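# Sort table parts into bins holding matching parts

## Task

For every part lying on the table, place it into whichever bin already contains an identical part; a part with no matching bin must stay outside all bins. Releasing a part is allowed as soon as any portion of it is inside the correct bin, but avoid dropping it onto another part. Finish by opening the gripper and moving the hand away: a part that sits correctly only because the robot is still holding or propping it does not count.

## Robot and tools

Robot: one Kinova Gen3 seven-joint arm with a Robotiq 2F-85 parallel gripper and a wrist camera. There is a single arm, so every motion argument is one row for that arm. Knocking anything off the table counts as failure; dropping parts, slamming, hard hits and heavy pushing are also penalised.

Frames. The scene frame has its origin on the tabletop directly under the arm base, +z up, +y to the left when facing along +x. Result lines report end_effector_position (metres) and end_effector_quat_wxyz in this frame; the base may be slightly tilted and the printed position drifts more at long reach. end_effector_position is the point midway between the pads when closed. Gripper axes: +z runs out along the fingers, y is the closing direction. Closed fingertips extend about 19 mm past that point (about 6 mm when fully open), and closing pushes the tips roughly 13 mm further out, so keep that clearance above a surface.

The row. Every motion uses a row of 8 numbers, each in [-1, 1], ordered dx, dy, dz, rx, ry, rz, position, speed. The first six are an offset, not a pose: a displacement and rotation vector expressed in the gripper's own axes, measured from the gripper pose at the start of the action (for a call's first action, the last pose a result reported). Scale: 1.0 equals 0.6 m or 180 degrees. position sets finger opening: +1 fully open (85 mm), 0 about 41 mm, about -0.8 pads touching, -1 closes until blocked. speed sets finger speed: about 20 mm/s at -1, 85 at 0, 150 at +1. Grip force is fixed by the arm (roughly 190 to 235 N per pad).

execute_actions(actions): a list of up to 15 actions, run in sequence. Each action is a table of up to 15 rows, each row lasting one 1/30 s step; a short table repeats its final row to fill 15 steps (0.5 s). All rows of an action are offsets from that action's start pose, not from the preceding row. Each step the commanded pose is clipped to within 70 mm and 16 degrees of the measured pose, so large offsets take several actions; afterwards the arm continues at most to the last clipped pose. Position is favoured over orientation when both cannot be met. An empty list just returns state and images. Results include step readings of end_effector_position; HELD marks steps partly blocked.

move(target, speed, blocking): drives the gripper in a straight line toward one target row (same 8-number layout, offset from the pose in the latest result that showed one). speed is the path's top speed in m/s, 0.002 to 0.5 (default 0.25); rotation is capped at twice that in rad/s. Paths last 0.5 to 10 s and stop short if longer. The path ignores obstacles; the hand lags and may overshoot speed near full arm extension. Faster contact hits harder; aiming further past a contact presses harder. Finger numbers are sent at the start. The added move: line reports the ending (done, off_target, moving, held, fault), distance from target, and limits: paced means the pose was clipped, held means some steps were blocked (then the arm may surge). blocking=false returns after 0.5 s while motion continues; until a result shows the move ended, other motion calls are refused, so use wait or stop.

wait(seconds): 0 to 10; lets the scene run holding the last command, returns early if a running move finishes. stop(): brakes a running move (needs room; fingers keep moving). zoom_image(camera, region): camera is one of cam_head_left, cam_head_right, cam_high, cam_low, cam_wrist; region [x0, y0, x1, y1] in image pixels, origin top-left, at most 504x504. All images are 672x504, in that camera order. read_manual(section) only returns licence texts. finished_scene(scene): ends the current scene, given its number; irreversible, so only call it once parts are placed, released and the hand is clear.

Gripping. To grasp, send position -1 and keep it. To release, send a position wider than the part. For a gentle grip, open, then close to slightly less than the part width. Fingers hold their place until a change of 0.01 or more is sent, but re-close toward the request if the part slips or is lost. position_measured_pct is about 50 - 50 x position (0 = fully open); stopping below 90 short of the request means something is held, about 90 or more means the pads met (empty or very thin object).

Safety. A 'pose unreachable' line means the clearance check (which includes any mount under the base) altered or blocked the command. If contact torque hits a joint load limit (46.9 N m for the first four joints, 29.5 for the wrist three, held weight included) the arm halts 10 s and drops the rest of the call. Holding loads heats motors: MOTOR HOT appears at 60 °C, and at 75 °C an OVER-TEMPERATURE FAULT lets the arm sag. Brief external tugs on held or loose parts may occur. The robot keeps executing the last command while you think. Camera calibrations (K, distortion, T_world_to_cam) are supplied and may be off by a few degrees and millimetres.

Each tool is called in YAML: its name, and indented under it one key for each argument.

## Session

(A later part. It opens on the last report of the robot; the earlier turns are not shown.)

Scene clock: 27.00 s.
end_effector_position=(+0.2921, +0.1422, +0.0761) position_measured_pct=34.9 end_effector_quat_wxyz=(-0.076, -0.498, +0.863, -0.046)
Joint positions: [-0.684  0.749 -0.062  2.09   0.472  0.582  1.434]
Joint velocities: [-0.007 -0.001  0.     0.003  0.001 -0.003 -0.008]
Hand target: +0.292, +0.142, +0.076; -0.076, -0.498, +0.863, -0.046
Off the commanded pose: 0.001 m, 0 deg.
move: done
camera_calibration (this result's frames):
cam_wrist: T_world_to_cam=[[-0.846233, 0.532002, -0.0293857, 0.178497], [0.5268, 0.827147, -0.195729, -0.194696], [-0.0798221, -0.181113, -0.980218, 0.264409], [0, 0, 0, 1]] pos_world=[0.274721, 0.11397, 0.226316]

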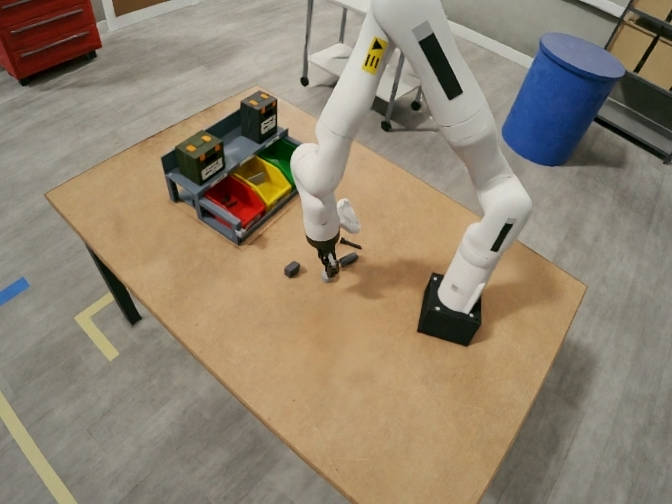

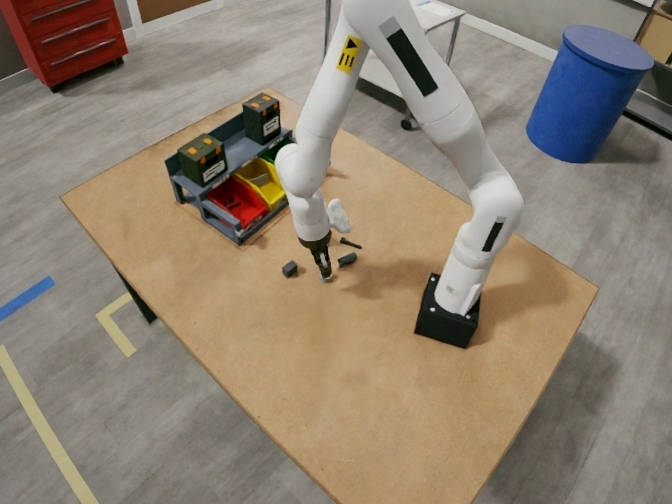

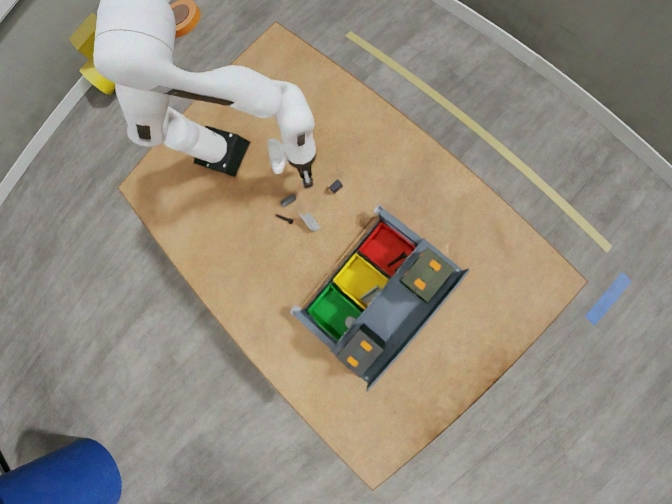

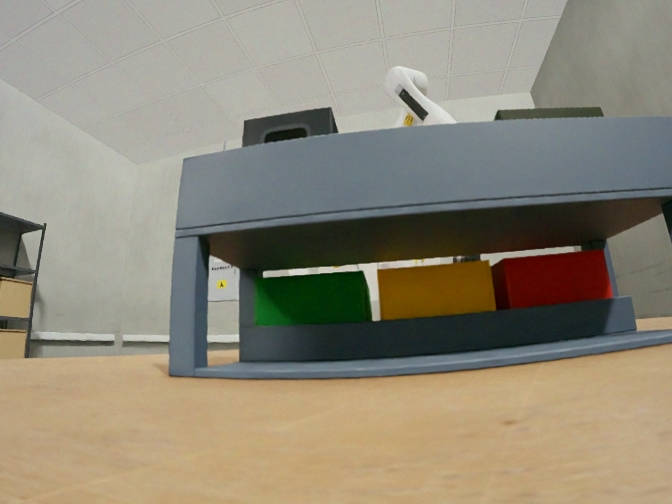

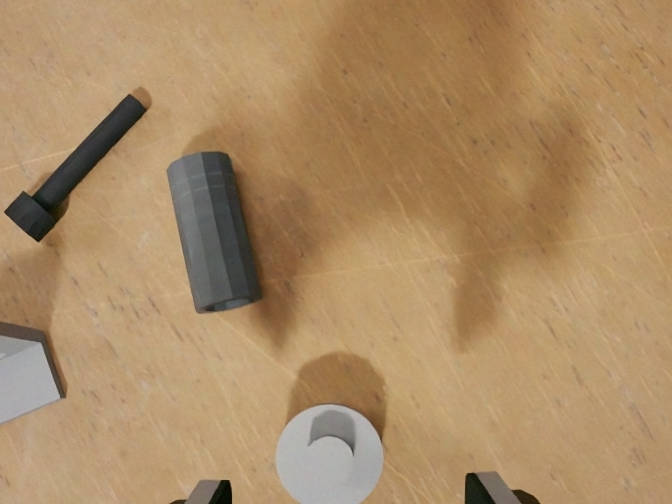

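move:
  target: [0,-0.0083,0.0907,0,0,0,0.2,0]
  speed: 0.12

execute_actions:
  actions:
    - [[0,0,0,0,0,0,-1,0]]

Scene clock: 28.70 s.
end_effector_position=(+0.2921, +0.1313, +0.0226) position_measured_pct=40.1 end_effector_quat_wxyz=(-0.075, -0.497, +0.863, -0.046)
Joint positions: [-0.693  0.881  0.011  2.113  0.549  0.417  1.383]
Joint velocities: [-0.002  0.007  0.002  0.001  0.002 -0.003 -0.003]
Hand target: +0.292, +0.131, +0.022; -0.076, -0.498, +0.863, -0.046
Off the commanded pose: 0.000 m, 0 deg.
move: done
camera_calibration (this result's frames):
cam_wrist: T_world_to_cam=[[-0.84604, 0.532275, -0.029999, 0.182678], [0.527216, 0.826994, -0.195254, -0.196285], [-0.0791199, -0.181009, -0.980294, 0.209806], [0, 0, 0, 1]] pos_world=[0.274637, 0.103068, 0.172826]

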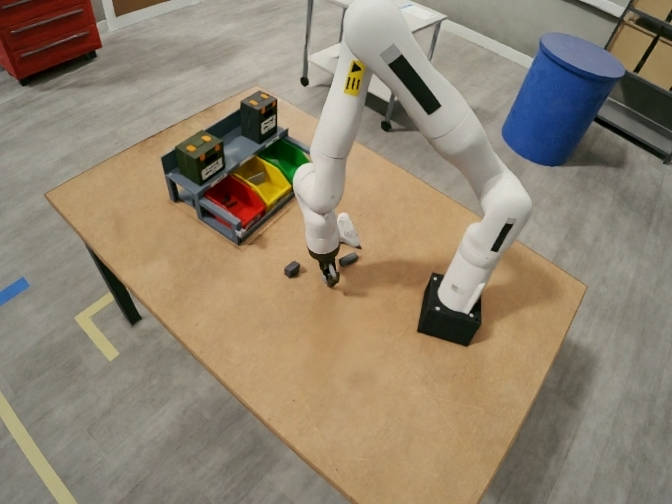

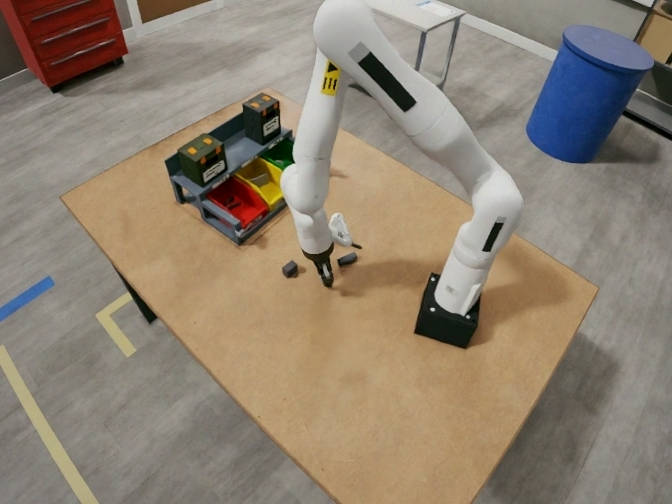

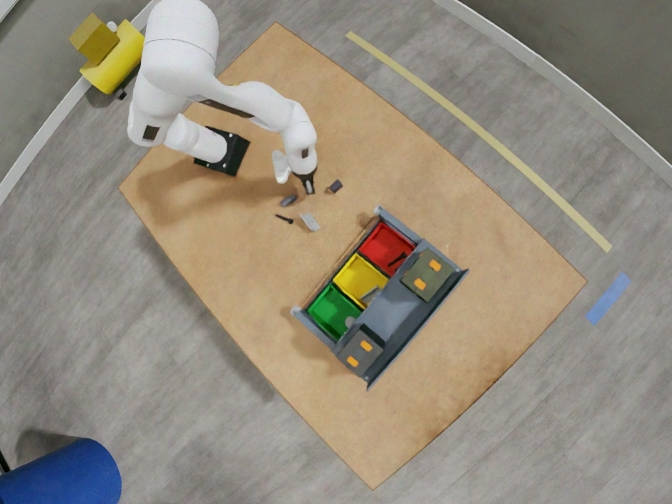

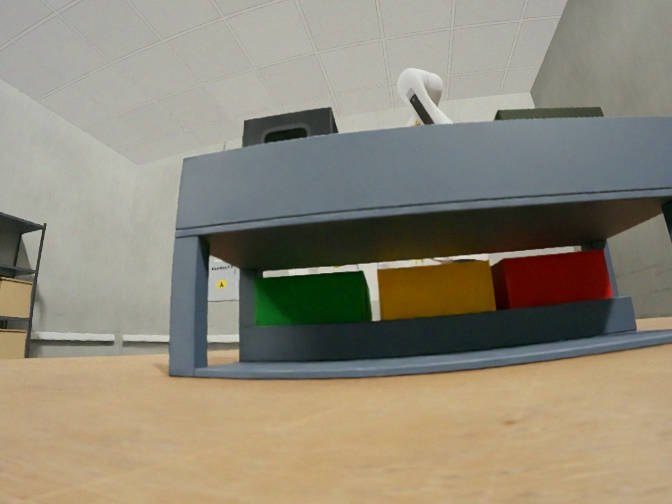

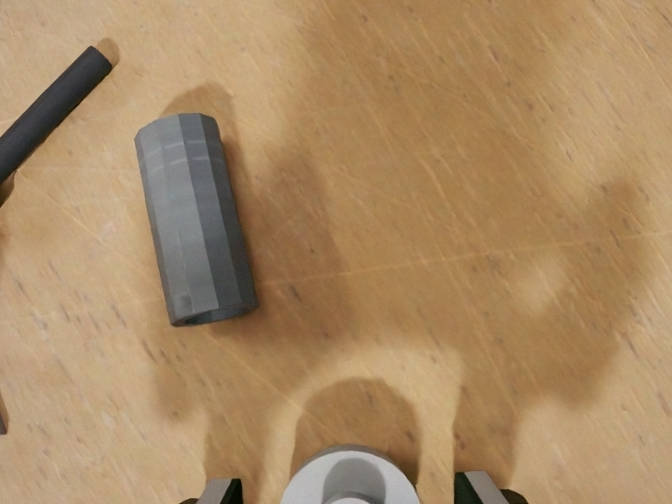

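Scene clock: 29.20 s.
end_effector_position=(+0.2922, +0.1314, +0.0232) position_measured_pct=63.1 end_effector_quat_wxyz=(-0.075, -0.498, +0.863, -0.046)
Joint positions: [-0.693  0.879  0.011  2.114  0.549  0.418  1.383]
Joint velocities: [-0.001 -0.001  0.001  0.002 -0.001 -0.     0.001]
Hand target: +0.292, +0.131, +0.023; -0.075, -0.497, +0.863, -0.046
Off the commanded pose: 0.001 m, 0 deg.
Step readings (end_effector_position):
0: (+0.2921, +0.1313, +0.0226)
1: (+0.2921, +0.1313, +0.0226)
2: (+0.2921, +0.1313, +0.0226)
4: (+0.2921, +0.1313, +0.0226)
8: (+0.2921, +0.1313, +0.0226)
15: end_effector_position above
camera_calibration (this result's frames):
cam_wrist: T_world_to_cam=[[-0.846122, 0.532123, -0.0303652, 0.182729], [0.527176, 0.827144, -0.194725, -0.196301], [-0.0785012, -0.180769, -0.980388, 0.210236], [0, 0, 0, 1]] pos_world=[0.2746, 0.103139, 0.173437]

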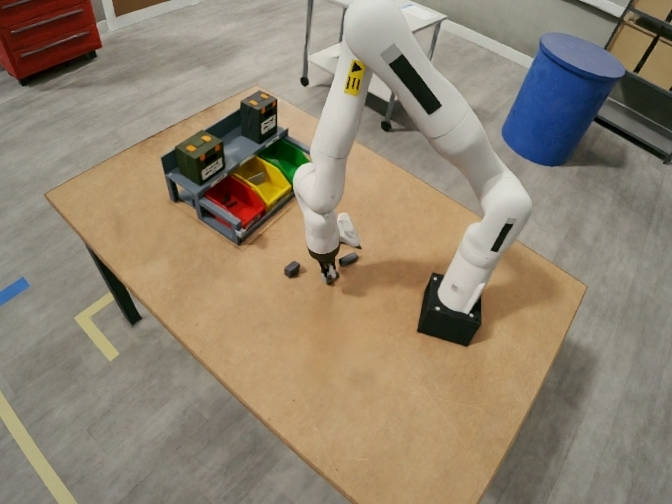

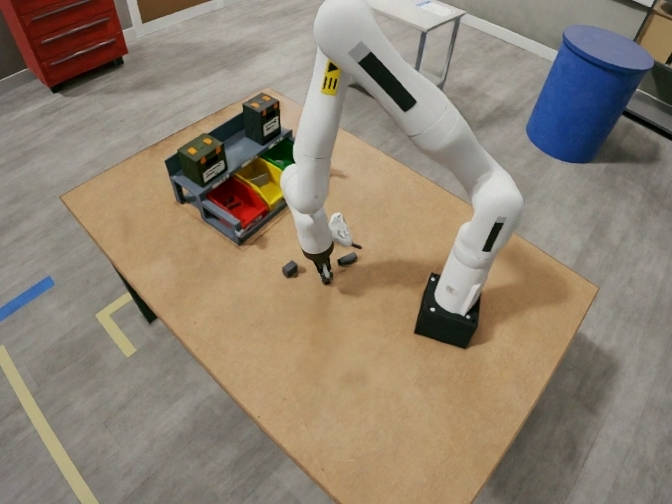

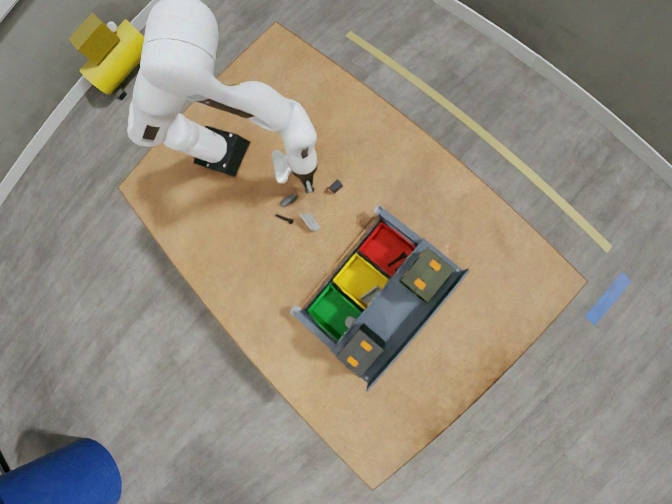

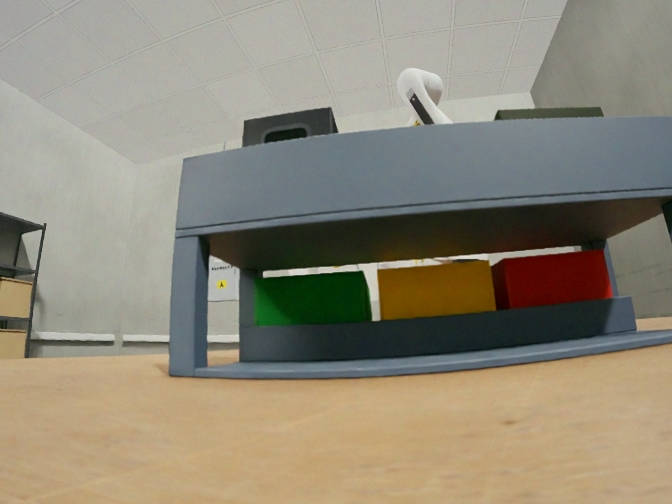

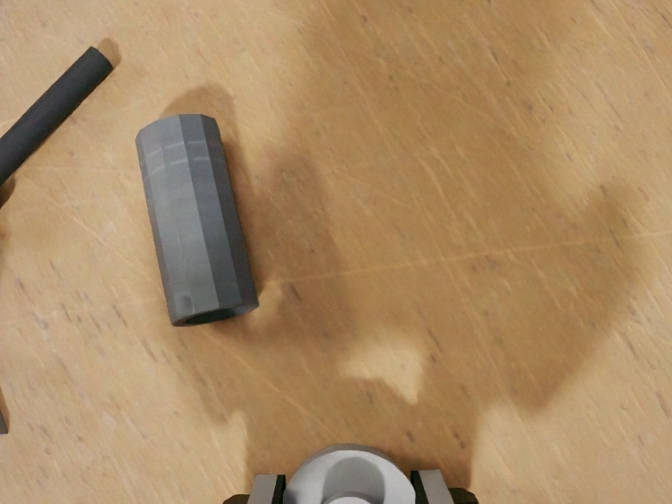

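move:
  target: [0.0145,0,-0.082,0,0,0,-1,0]
  speed: 0.2

move:
  target: [0.046,-0.6453,-0.0963,0.0603,-0.0085,-0.1867,-1,0]
  speed: 0.33

Scene clock: 32.10 s.
end_effector_position=(+0.2917, +0.1316, +0.0731) position_measured_pct=63.1 end_effector_quat_wxyz=(-0.075, -0.498, +0.863, -0.046)
Joint positions: [-0.671  0.746 -0.051  2.114  0.488  0.557  1.438]
Joint velocities: [ 0.001 -0.006 -0.001  0.    -0.002  0.002  0.001]
Hand target: +0.292, +0.132, +0.073; -0.075, -0.498, +0.863, -0.046
Off the commanded pose: 0.000 m, 0 deg.
move: done
camera_calibration (this result's frames):
cam_wrist: T_world_to_cam=[[-0.846315, 0.531847, -0.0298171, 0.183842], [0.526773, 0.827301, -0.195151, -0.186379], [-0.0791225, -0.180866, -0.98032, 0.259335], [0, 0, 0, 1]] pos_world=[0.274287, 0.10332, 0.223341]

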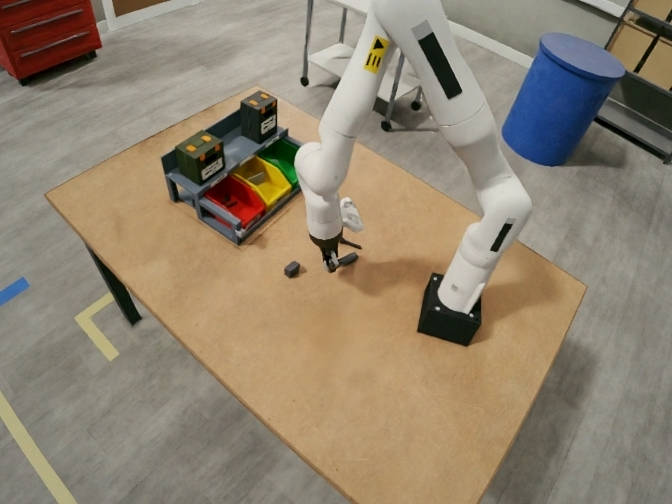

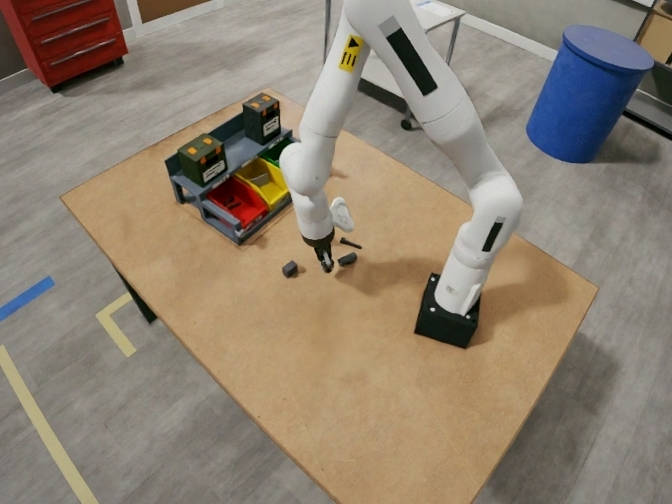

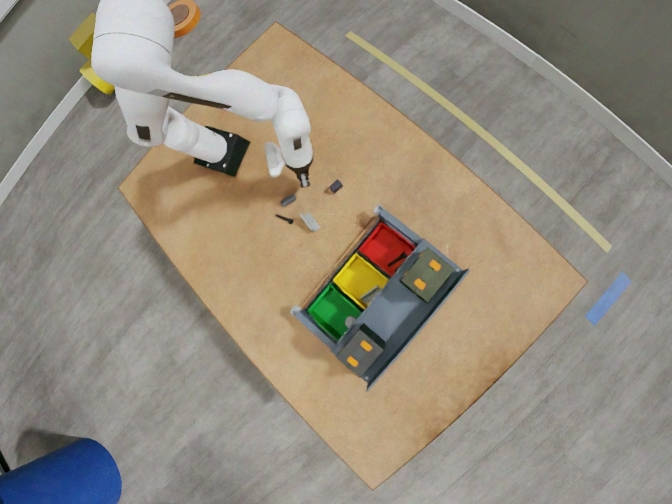

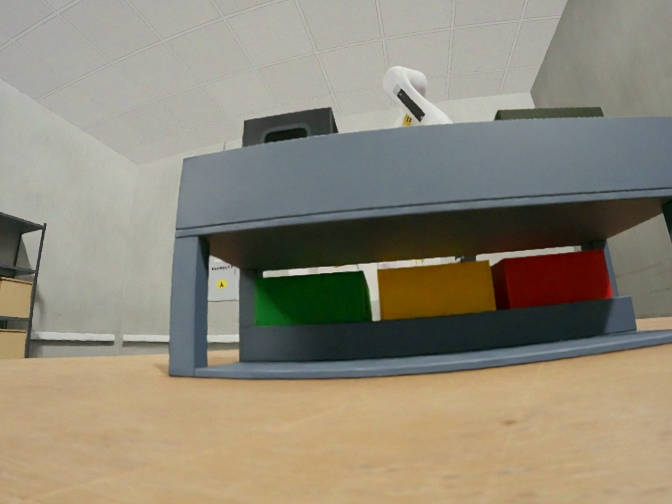

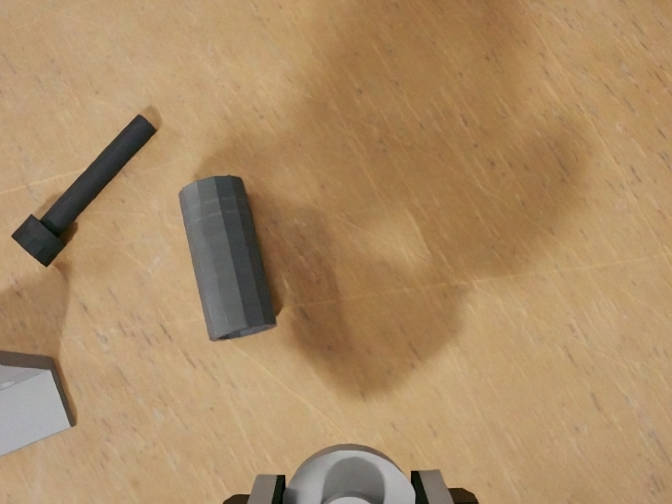

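Scene clock: 33.97 s.
end_effector_position=(+0.6186, -0.0756, +0.1369) position_measured_pct=63.1 end_effector_quat_wxyz=(+0.026, +0.731, -0.675, +0.095)
Joint positions: [-0.019  0.802 -0.149  1.366  0.567  0.923  2.767]
Joint velocities: [ 0.007  0.01  -0.    -0.014 -0.005  0.01   0.008]
Hand target: +0.619, -0.076, +0.136; +0.026, +0.731, -0.675, +0.094
Off the commanded pose: 0.001 m, 0 deg.
move: done
camera_calibration (this result's frames):
cam_wrist: T_world_to_cam=[[-0.992038, -0.049386, -0.115856, 0.630517], [-0.0267657, 0.981568, -0.189229, 0.178558], [0.123065, -0.184621, -0.975074, 0.184147], [0, 0, 0, 1]] pos_world=[0.607613, -0.110131, 0.286394]

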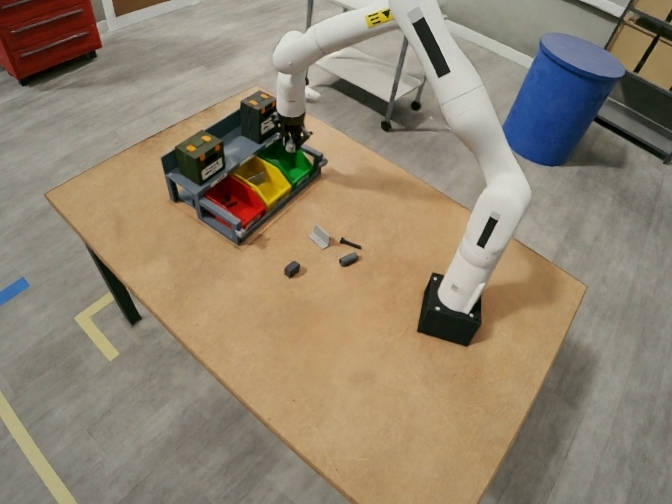

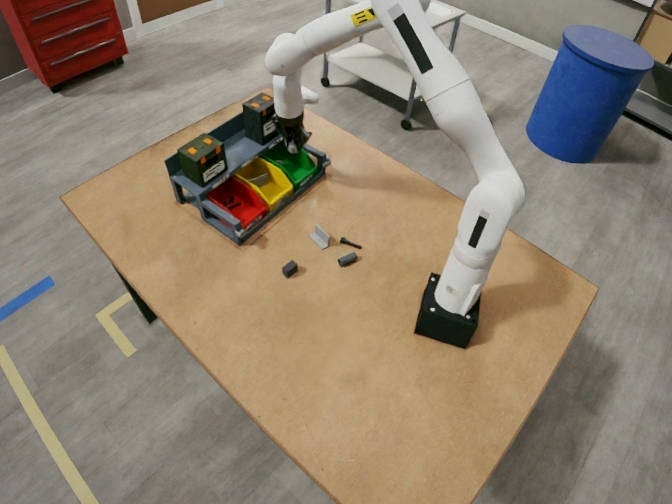

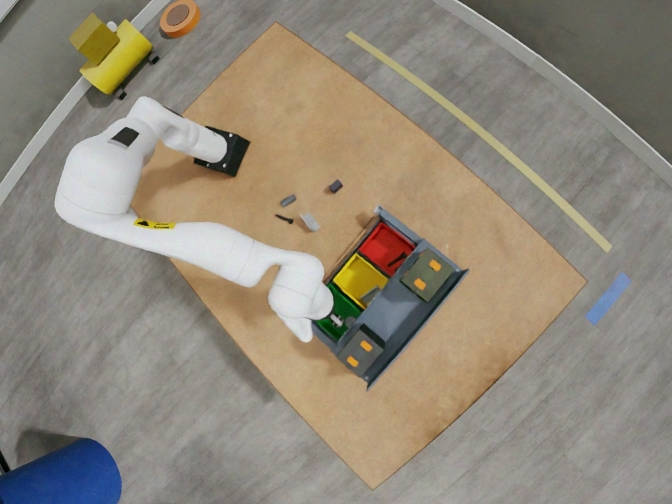

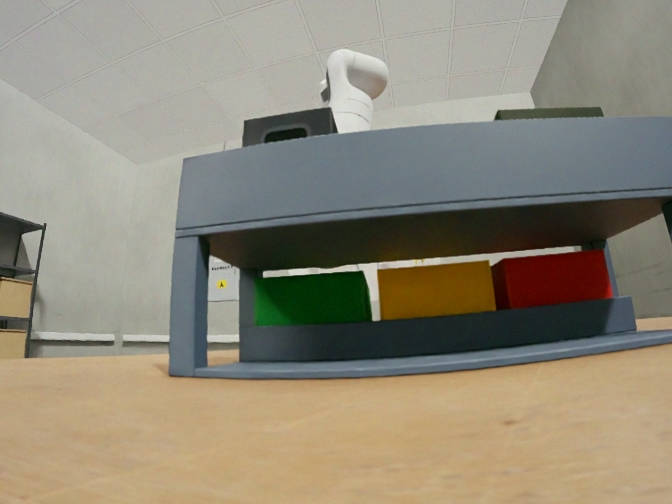

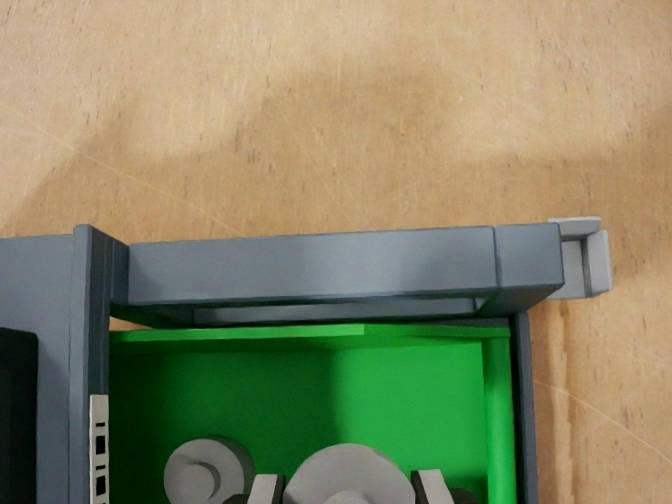

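move:
  target: [-0.0142,0.014,0.1575,0,0,0,-1,0]
  speed: 0.16

execute_actions:
  actions:
    - [[0,0,0,0,0,0,-0.06,0],[0,0,0,0,0,0,-0.06,0],[0,0,0,0,0,0,-0.06,0],[0,0,0,0,0,0,-0.06,0],[0,0,0,0,0,0,-0.06,0],[0,0,-0.005,0,0,0,-0.06,0],[0,0,-0.014,0,0,0,-0.06,0],[0,0,-0.026,0,0,0,-0.06,0],[0,0,-0.04,0,0,0,-0.06,0],[0,0,-0.054,0,0,0,-0.06,0],[0,0,-0.068,0,0,0,-0.06,0],[0,0,-0.082,0,0,0,-0.06,0],[0,0,-0.094,0,0,0,-0.06,0],[0,0,-0.104,0,0,0,-0.06,0],[0,0,-0.11,0,0,0,-0.06,0]]

Scene clock: 36.67 s.
end_effector_position=(+0.6197, -0.0840, +0.0422) position_measured_pct=63.1 end_effector_quat_wxyz=(+0.026, +0.731, -0.676, +0.095)
Joint positions: [-0.004  0.953 -0.104  1.39   0.631  0.746  2.702]
Joint velocities: [-0.     0.004  0.001 -0.    -0.    -0.002 -0.   ]
Hand target: +0.620, -0.084, +0.042; +0.026, +0.731, -0.675, +0.095
Off the commanded pose: 0.000 m, 0 deg.
move: done
camera_calibration (this result's frames):
cam_wrist: T_world_to_cam=[[-0.992009, -0.0489324, -0.116295, 0.620286], [-0.0261845, 0.981507, -0.189624, 0.168527], [0.123423, -0.185064, -0.974945, 0.0898433], [0, 0, 0, 1]] pos_world=[0.608654, -0.118432, 0.191685]

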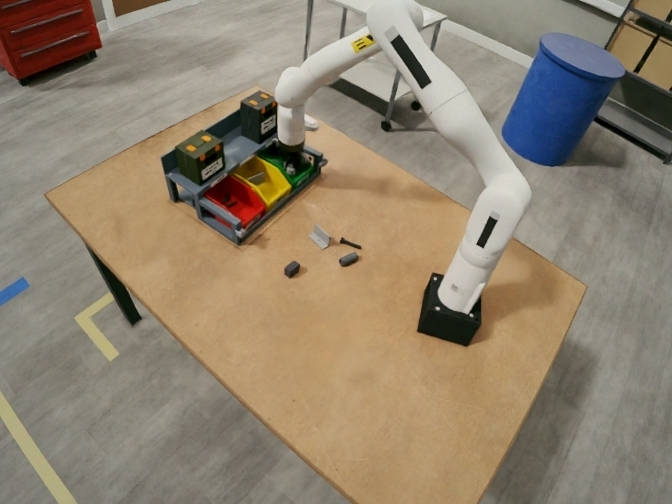

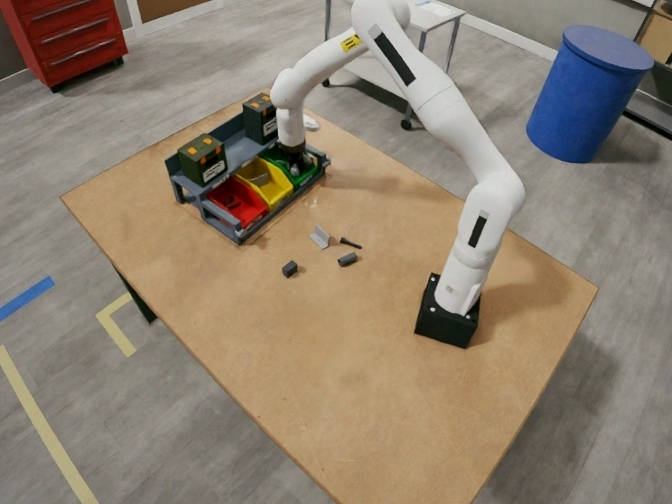

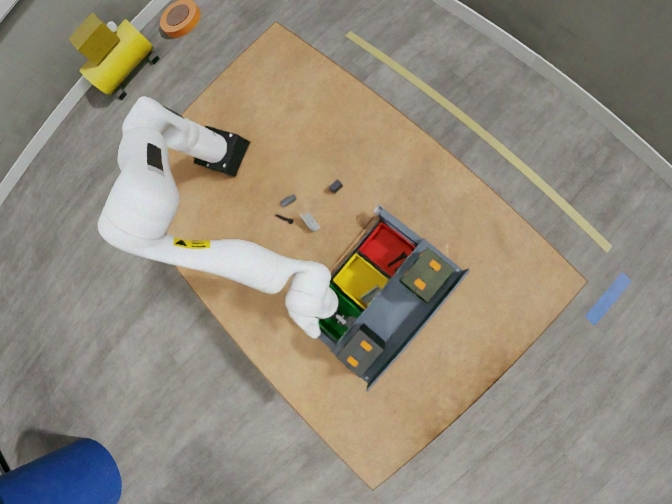

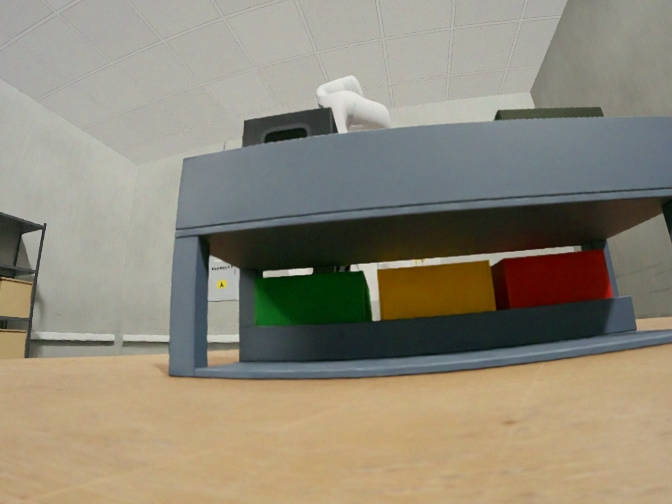

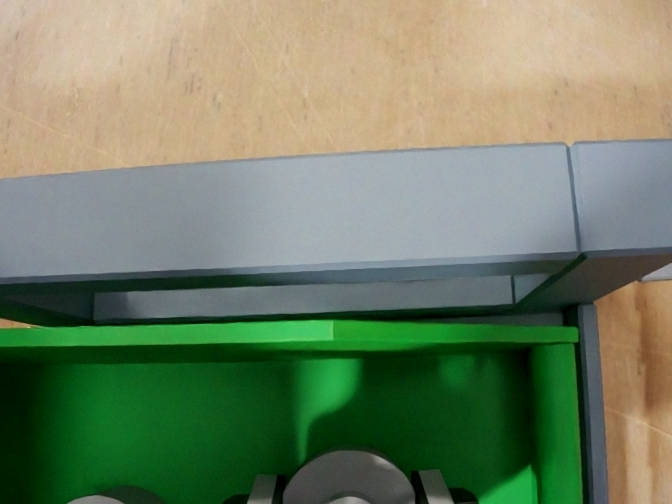

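Scene clock: 37.17 s.
end_effector_position=(+0.6159, -0.0770, +0.0834) position_measured_pct=52.8 end_effector_quat_wxyz=(+0.025, +0.731, -0.675, +0.095)
Joint positions: [-0.017  0.878 -0.121  1.404  0.606  0.81   2.717]
Joint velocities: [-0.067 -0.337 -0.09   0.034 -0.123  0.322  0.077]
Hand target: +0.613, -0.073, +0.106; +0.026, +0.731, -0.675, +0.095
Off the commanded pose: 0.024 m, 0 deg.
Step readings (end_effector_position):
0: (+0.6197, -0.0840, +0.0422)
1: (+0.6197, -0.0840, +0.0421)
2: (+0.6197, -0.0840, +0.0421)
4: (+0.6197, -0.0840, +0.0422)
8: (+0.6195, -0.0837, +0.0461)
15: end_effector_position above
camera_calibration (this result's frames):
cam_wrist: T_world_to_cam=[[-0.991835, -0.0493133, -0.11761, 0.621606], [-0.0263251, 0.98152, -0.189541, 0.169448], [0.124783, -0.184897, -0.974804, 0.131002], [0, 0, 0, 1]] pos_world=[0.604644, -0.111441, 0.232925]

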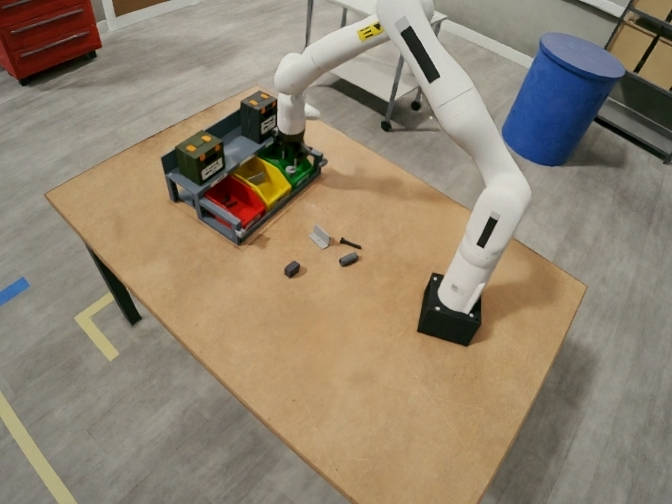

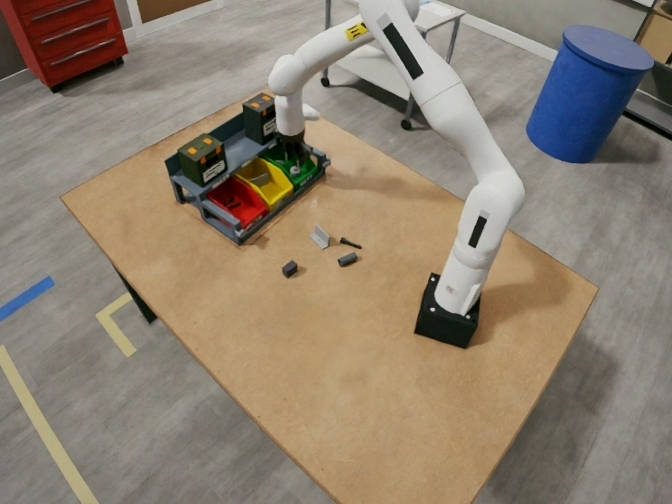

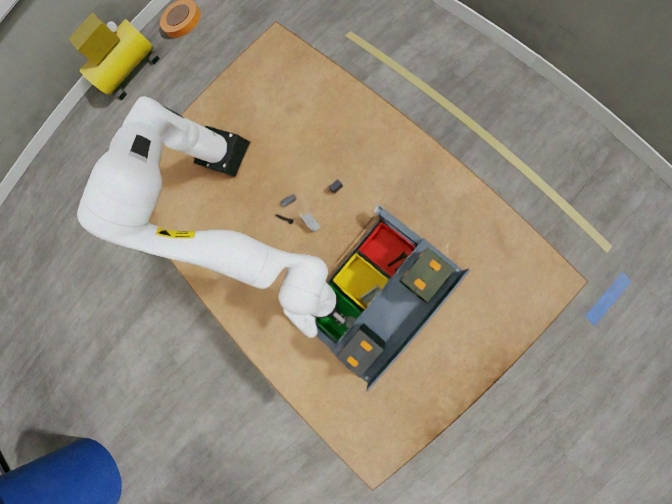

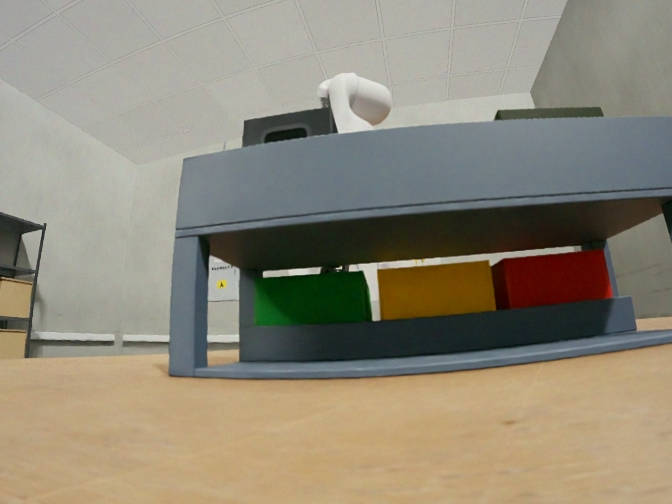

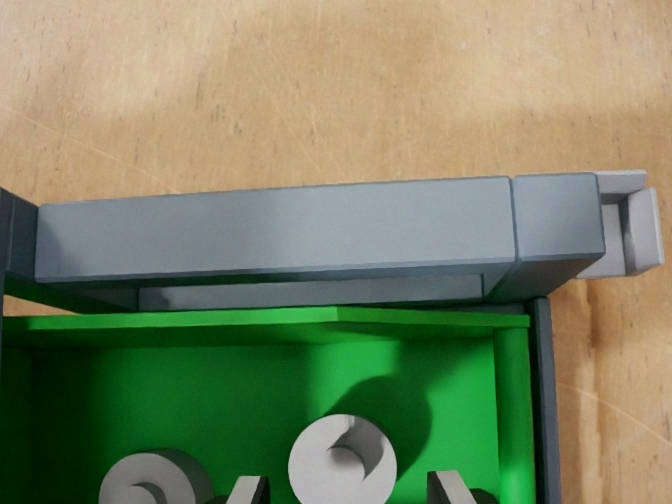

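execute_actions:
  actions: []

Scene clock: 41.30 s.
end_effector_position=(+0.6128, -0.0729, +0.1055) position_measured_pct=52.8 end_effector_quat_wxyz=(+0.026, +0.731, -0.675, +0.095)
Joint positions: [-0.025  0.839 -0.131  1.408  0.592  0.848  2.726]
Joint velocities: [-0.001  0.     0.    -0.001 -0.001 -0.     0.001]
Hand target: +0.613, -0.073, +0.106; +0.026, +0.731, -0.675, +0.095
Off the commanded pose: 0.001 m, 0 deg.
camera_calibration (this result's frames):
cam_wrist: T_world_to_cam=[[-0.99193, -0.0497922, -0.116599, 0.621325], [-0.0270443, 0.981585, -0.189102, 0.169919], [0.123868, -0.184423, -0.97501, 0.154312], [0, 0, 0, 1]] pos_world=[0.601792, -0.107394, 0.255034]

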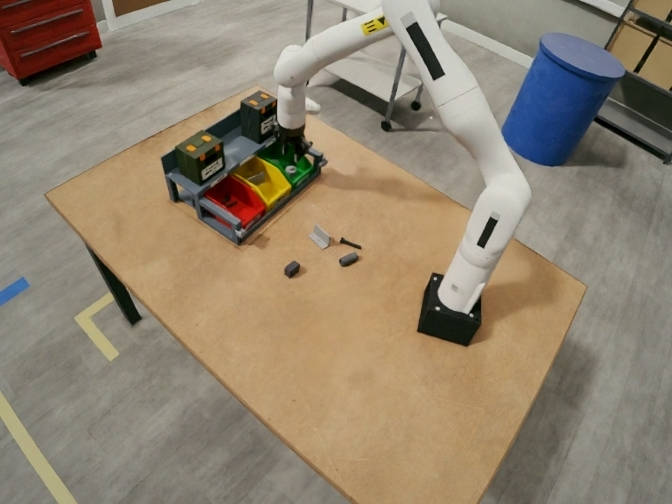

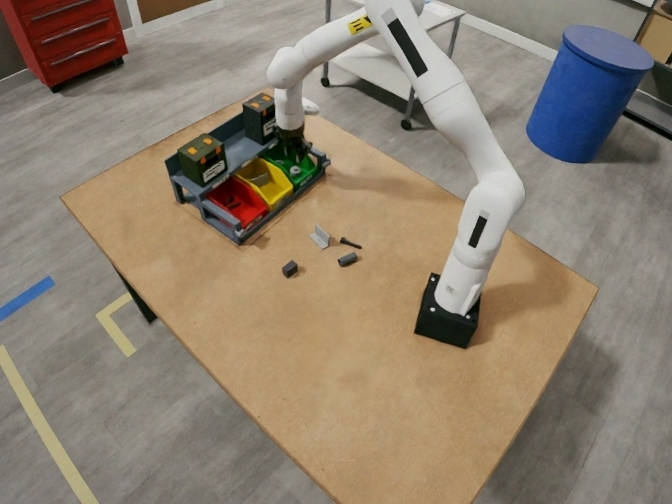

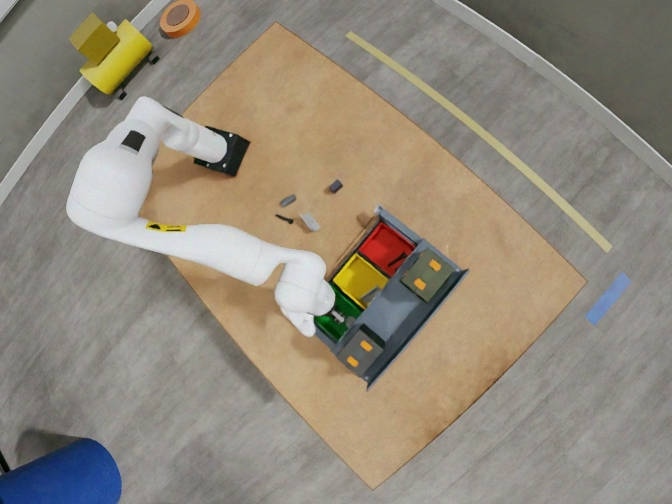

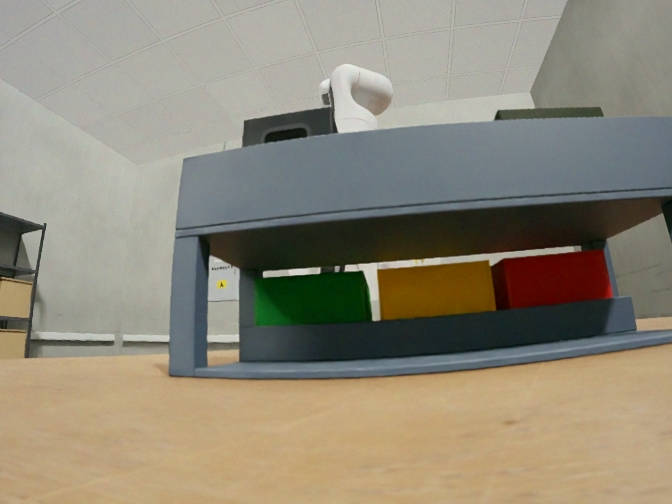

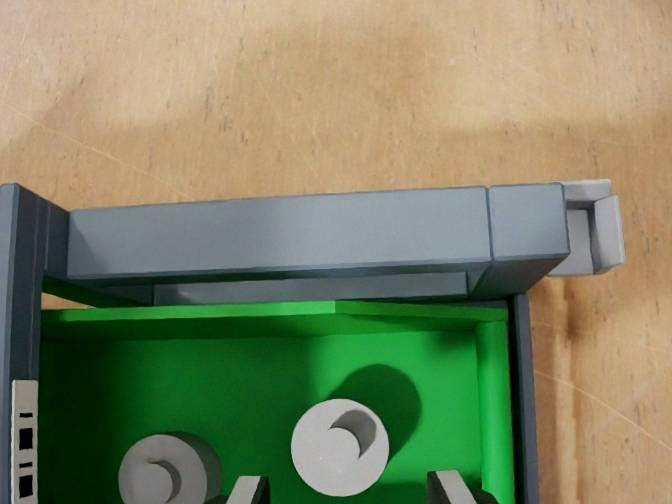

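zoom_image:
  camera: "cam_head_left"
  region: [240, 130, 400, 290]

zoom_image:
  camera: "cam_wrist"
  region: [472, 130, 672, 330]

Region (240, 130, 400, 290) of cam_head_left's 672x504 image, scaled by 3.150, with more detail than that image has.

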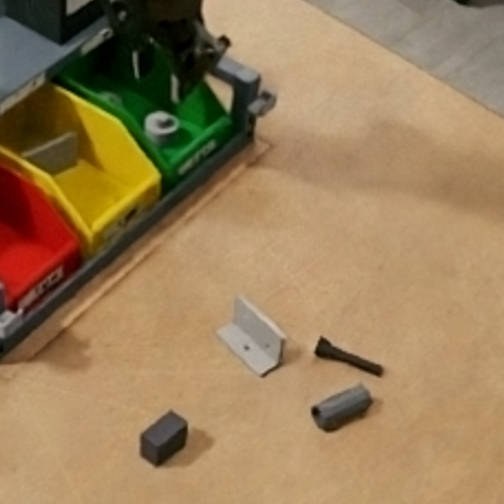

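Region (472, 130, 672, 330) of cam_wrist's 672x504 image, scaled by 2.520.

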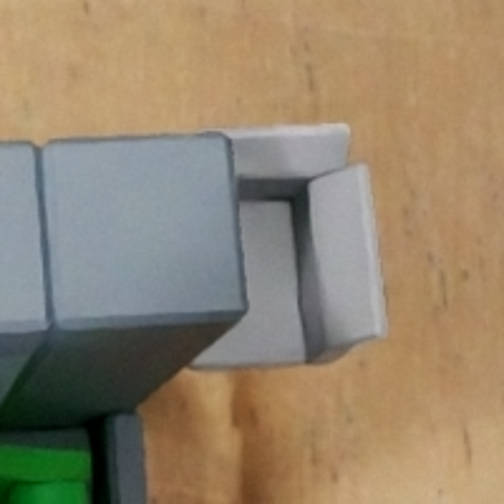

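move:
  target: [-0.2159,0.355,-0.0531,0.0145,-0.0666,-0.4398,-0.3,0]
  speed: 0.4

Scene clock: 47.23 s.
end_effector_position=(+0.3893, +0.0403, +0.0946) position_measured_pct=65.1 end_effector_quat_wxyz=(+0.000, +0.999, -0.053, +0.000)
Joint positions: [ 0.034  0.662 -0.473  2.073  0.837  0.627  3.524]
Joint velocities: [ 0.003 -0.001 -0.002  0.002  0.     0.001  0.007]
Hand target: +0.389, +0.040, +0.095; +0.000, +0.999, -0.052, +0.000
Off the commanded pose: 0.001 m, 0 deg.
move: done
camera_calibration (this result's frames):
cam_wrist: T_world_to_cam=[[-0.145774, -0.98915, -0.0182139, 0.103091], [-0.989038, 0.146146, -0.0210775, 0.442998], [0.0235107, 0.0149417, -0.999612, 0.225579], [0, 0, 0, 1]] pos_world=[0.447866, 0.0338593, 0.236706]

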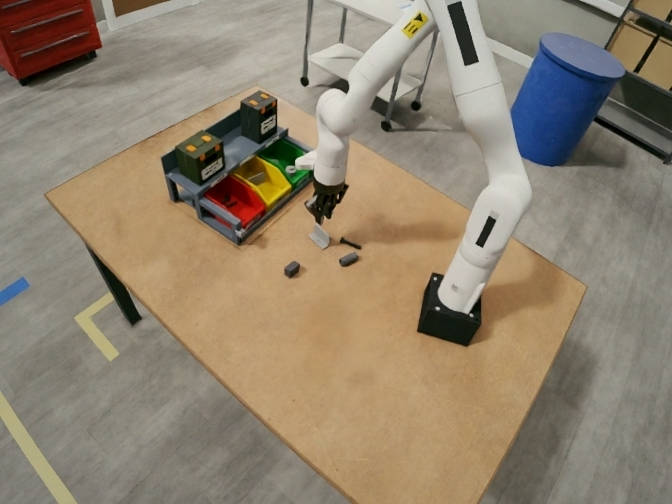

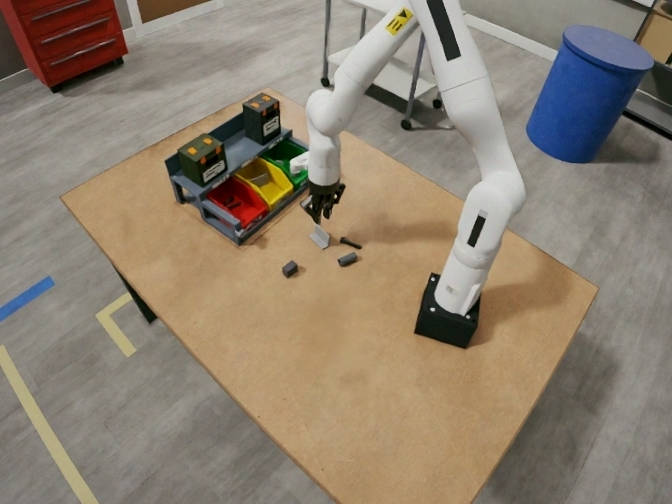

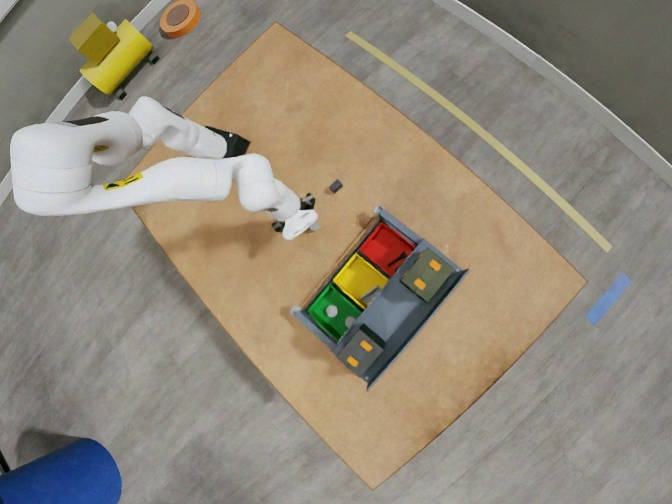

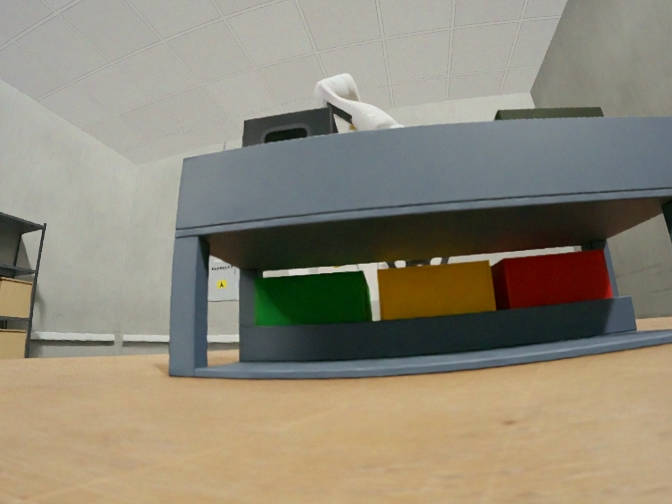

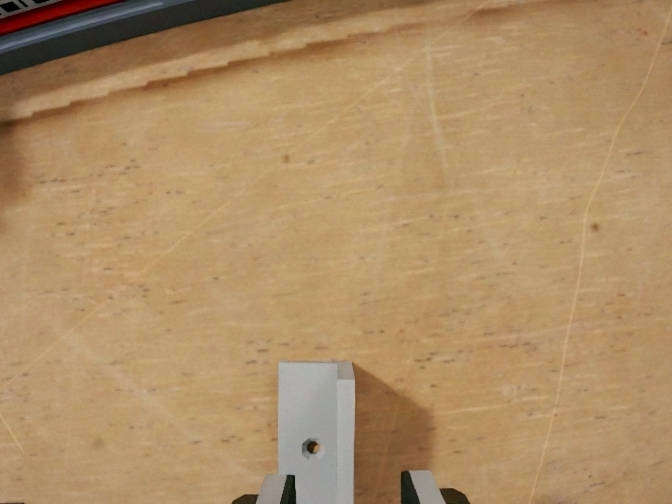

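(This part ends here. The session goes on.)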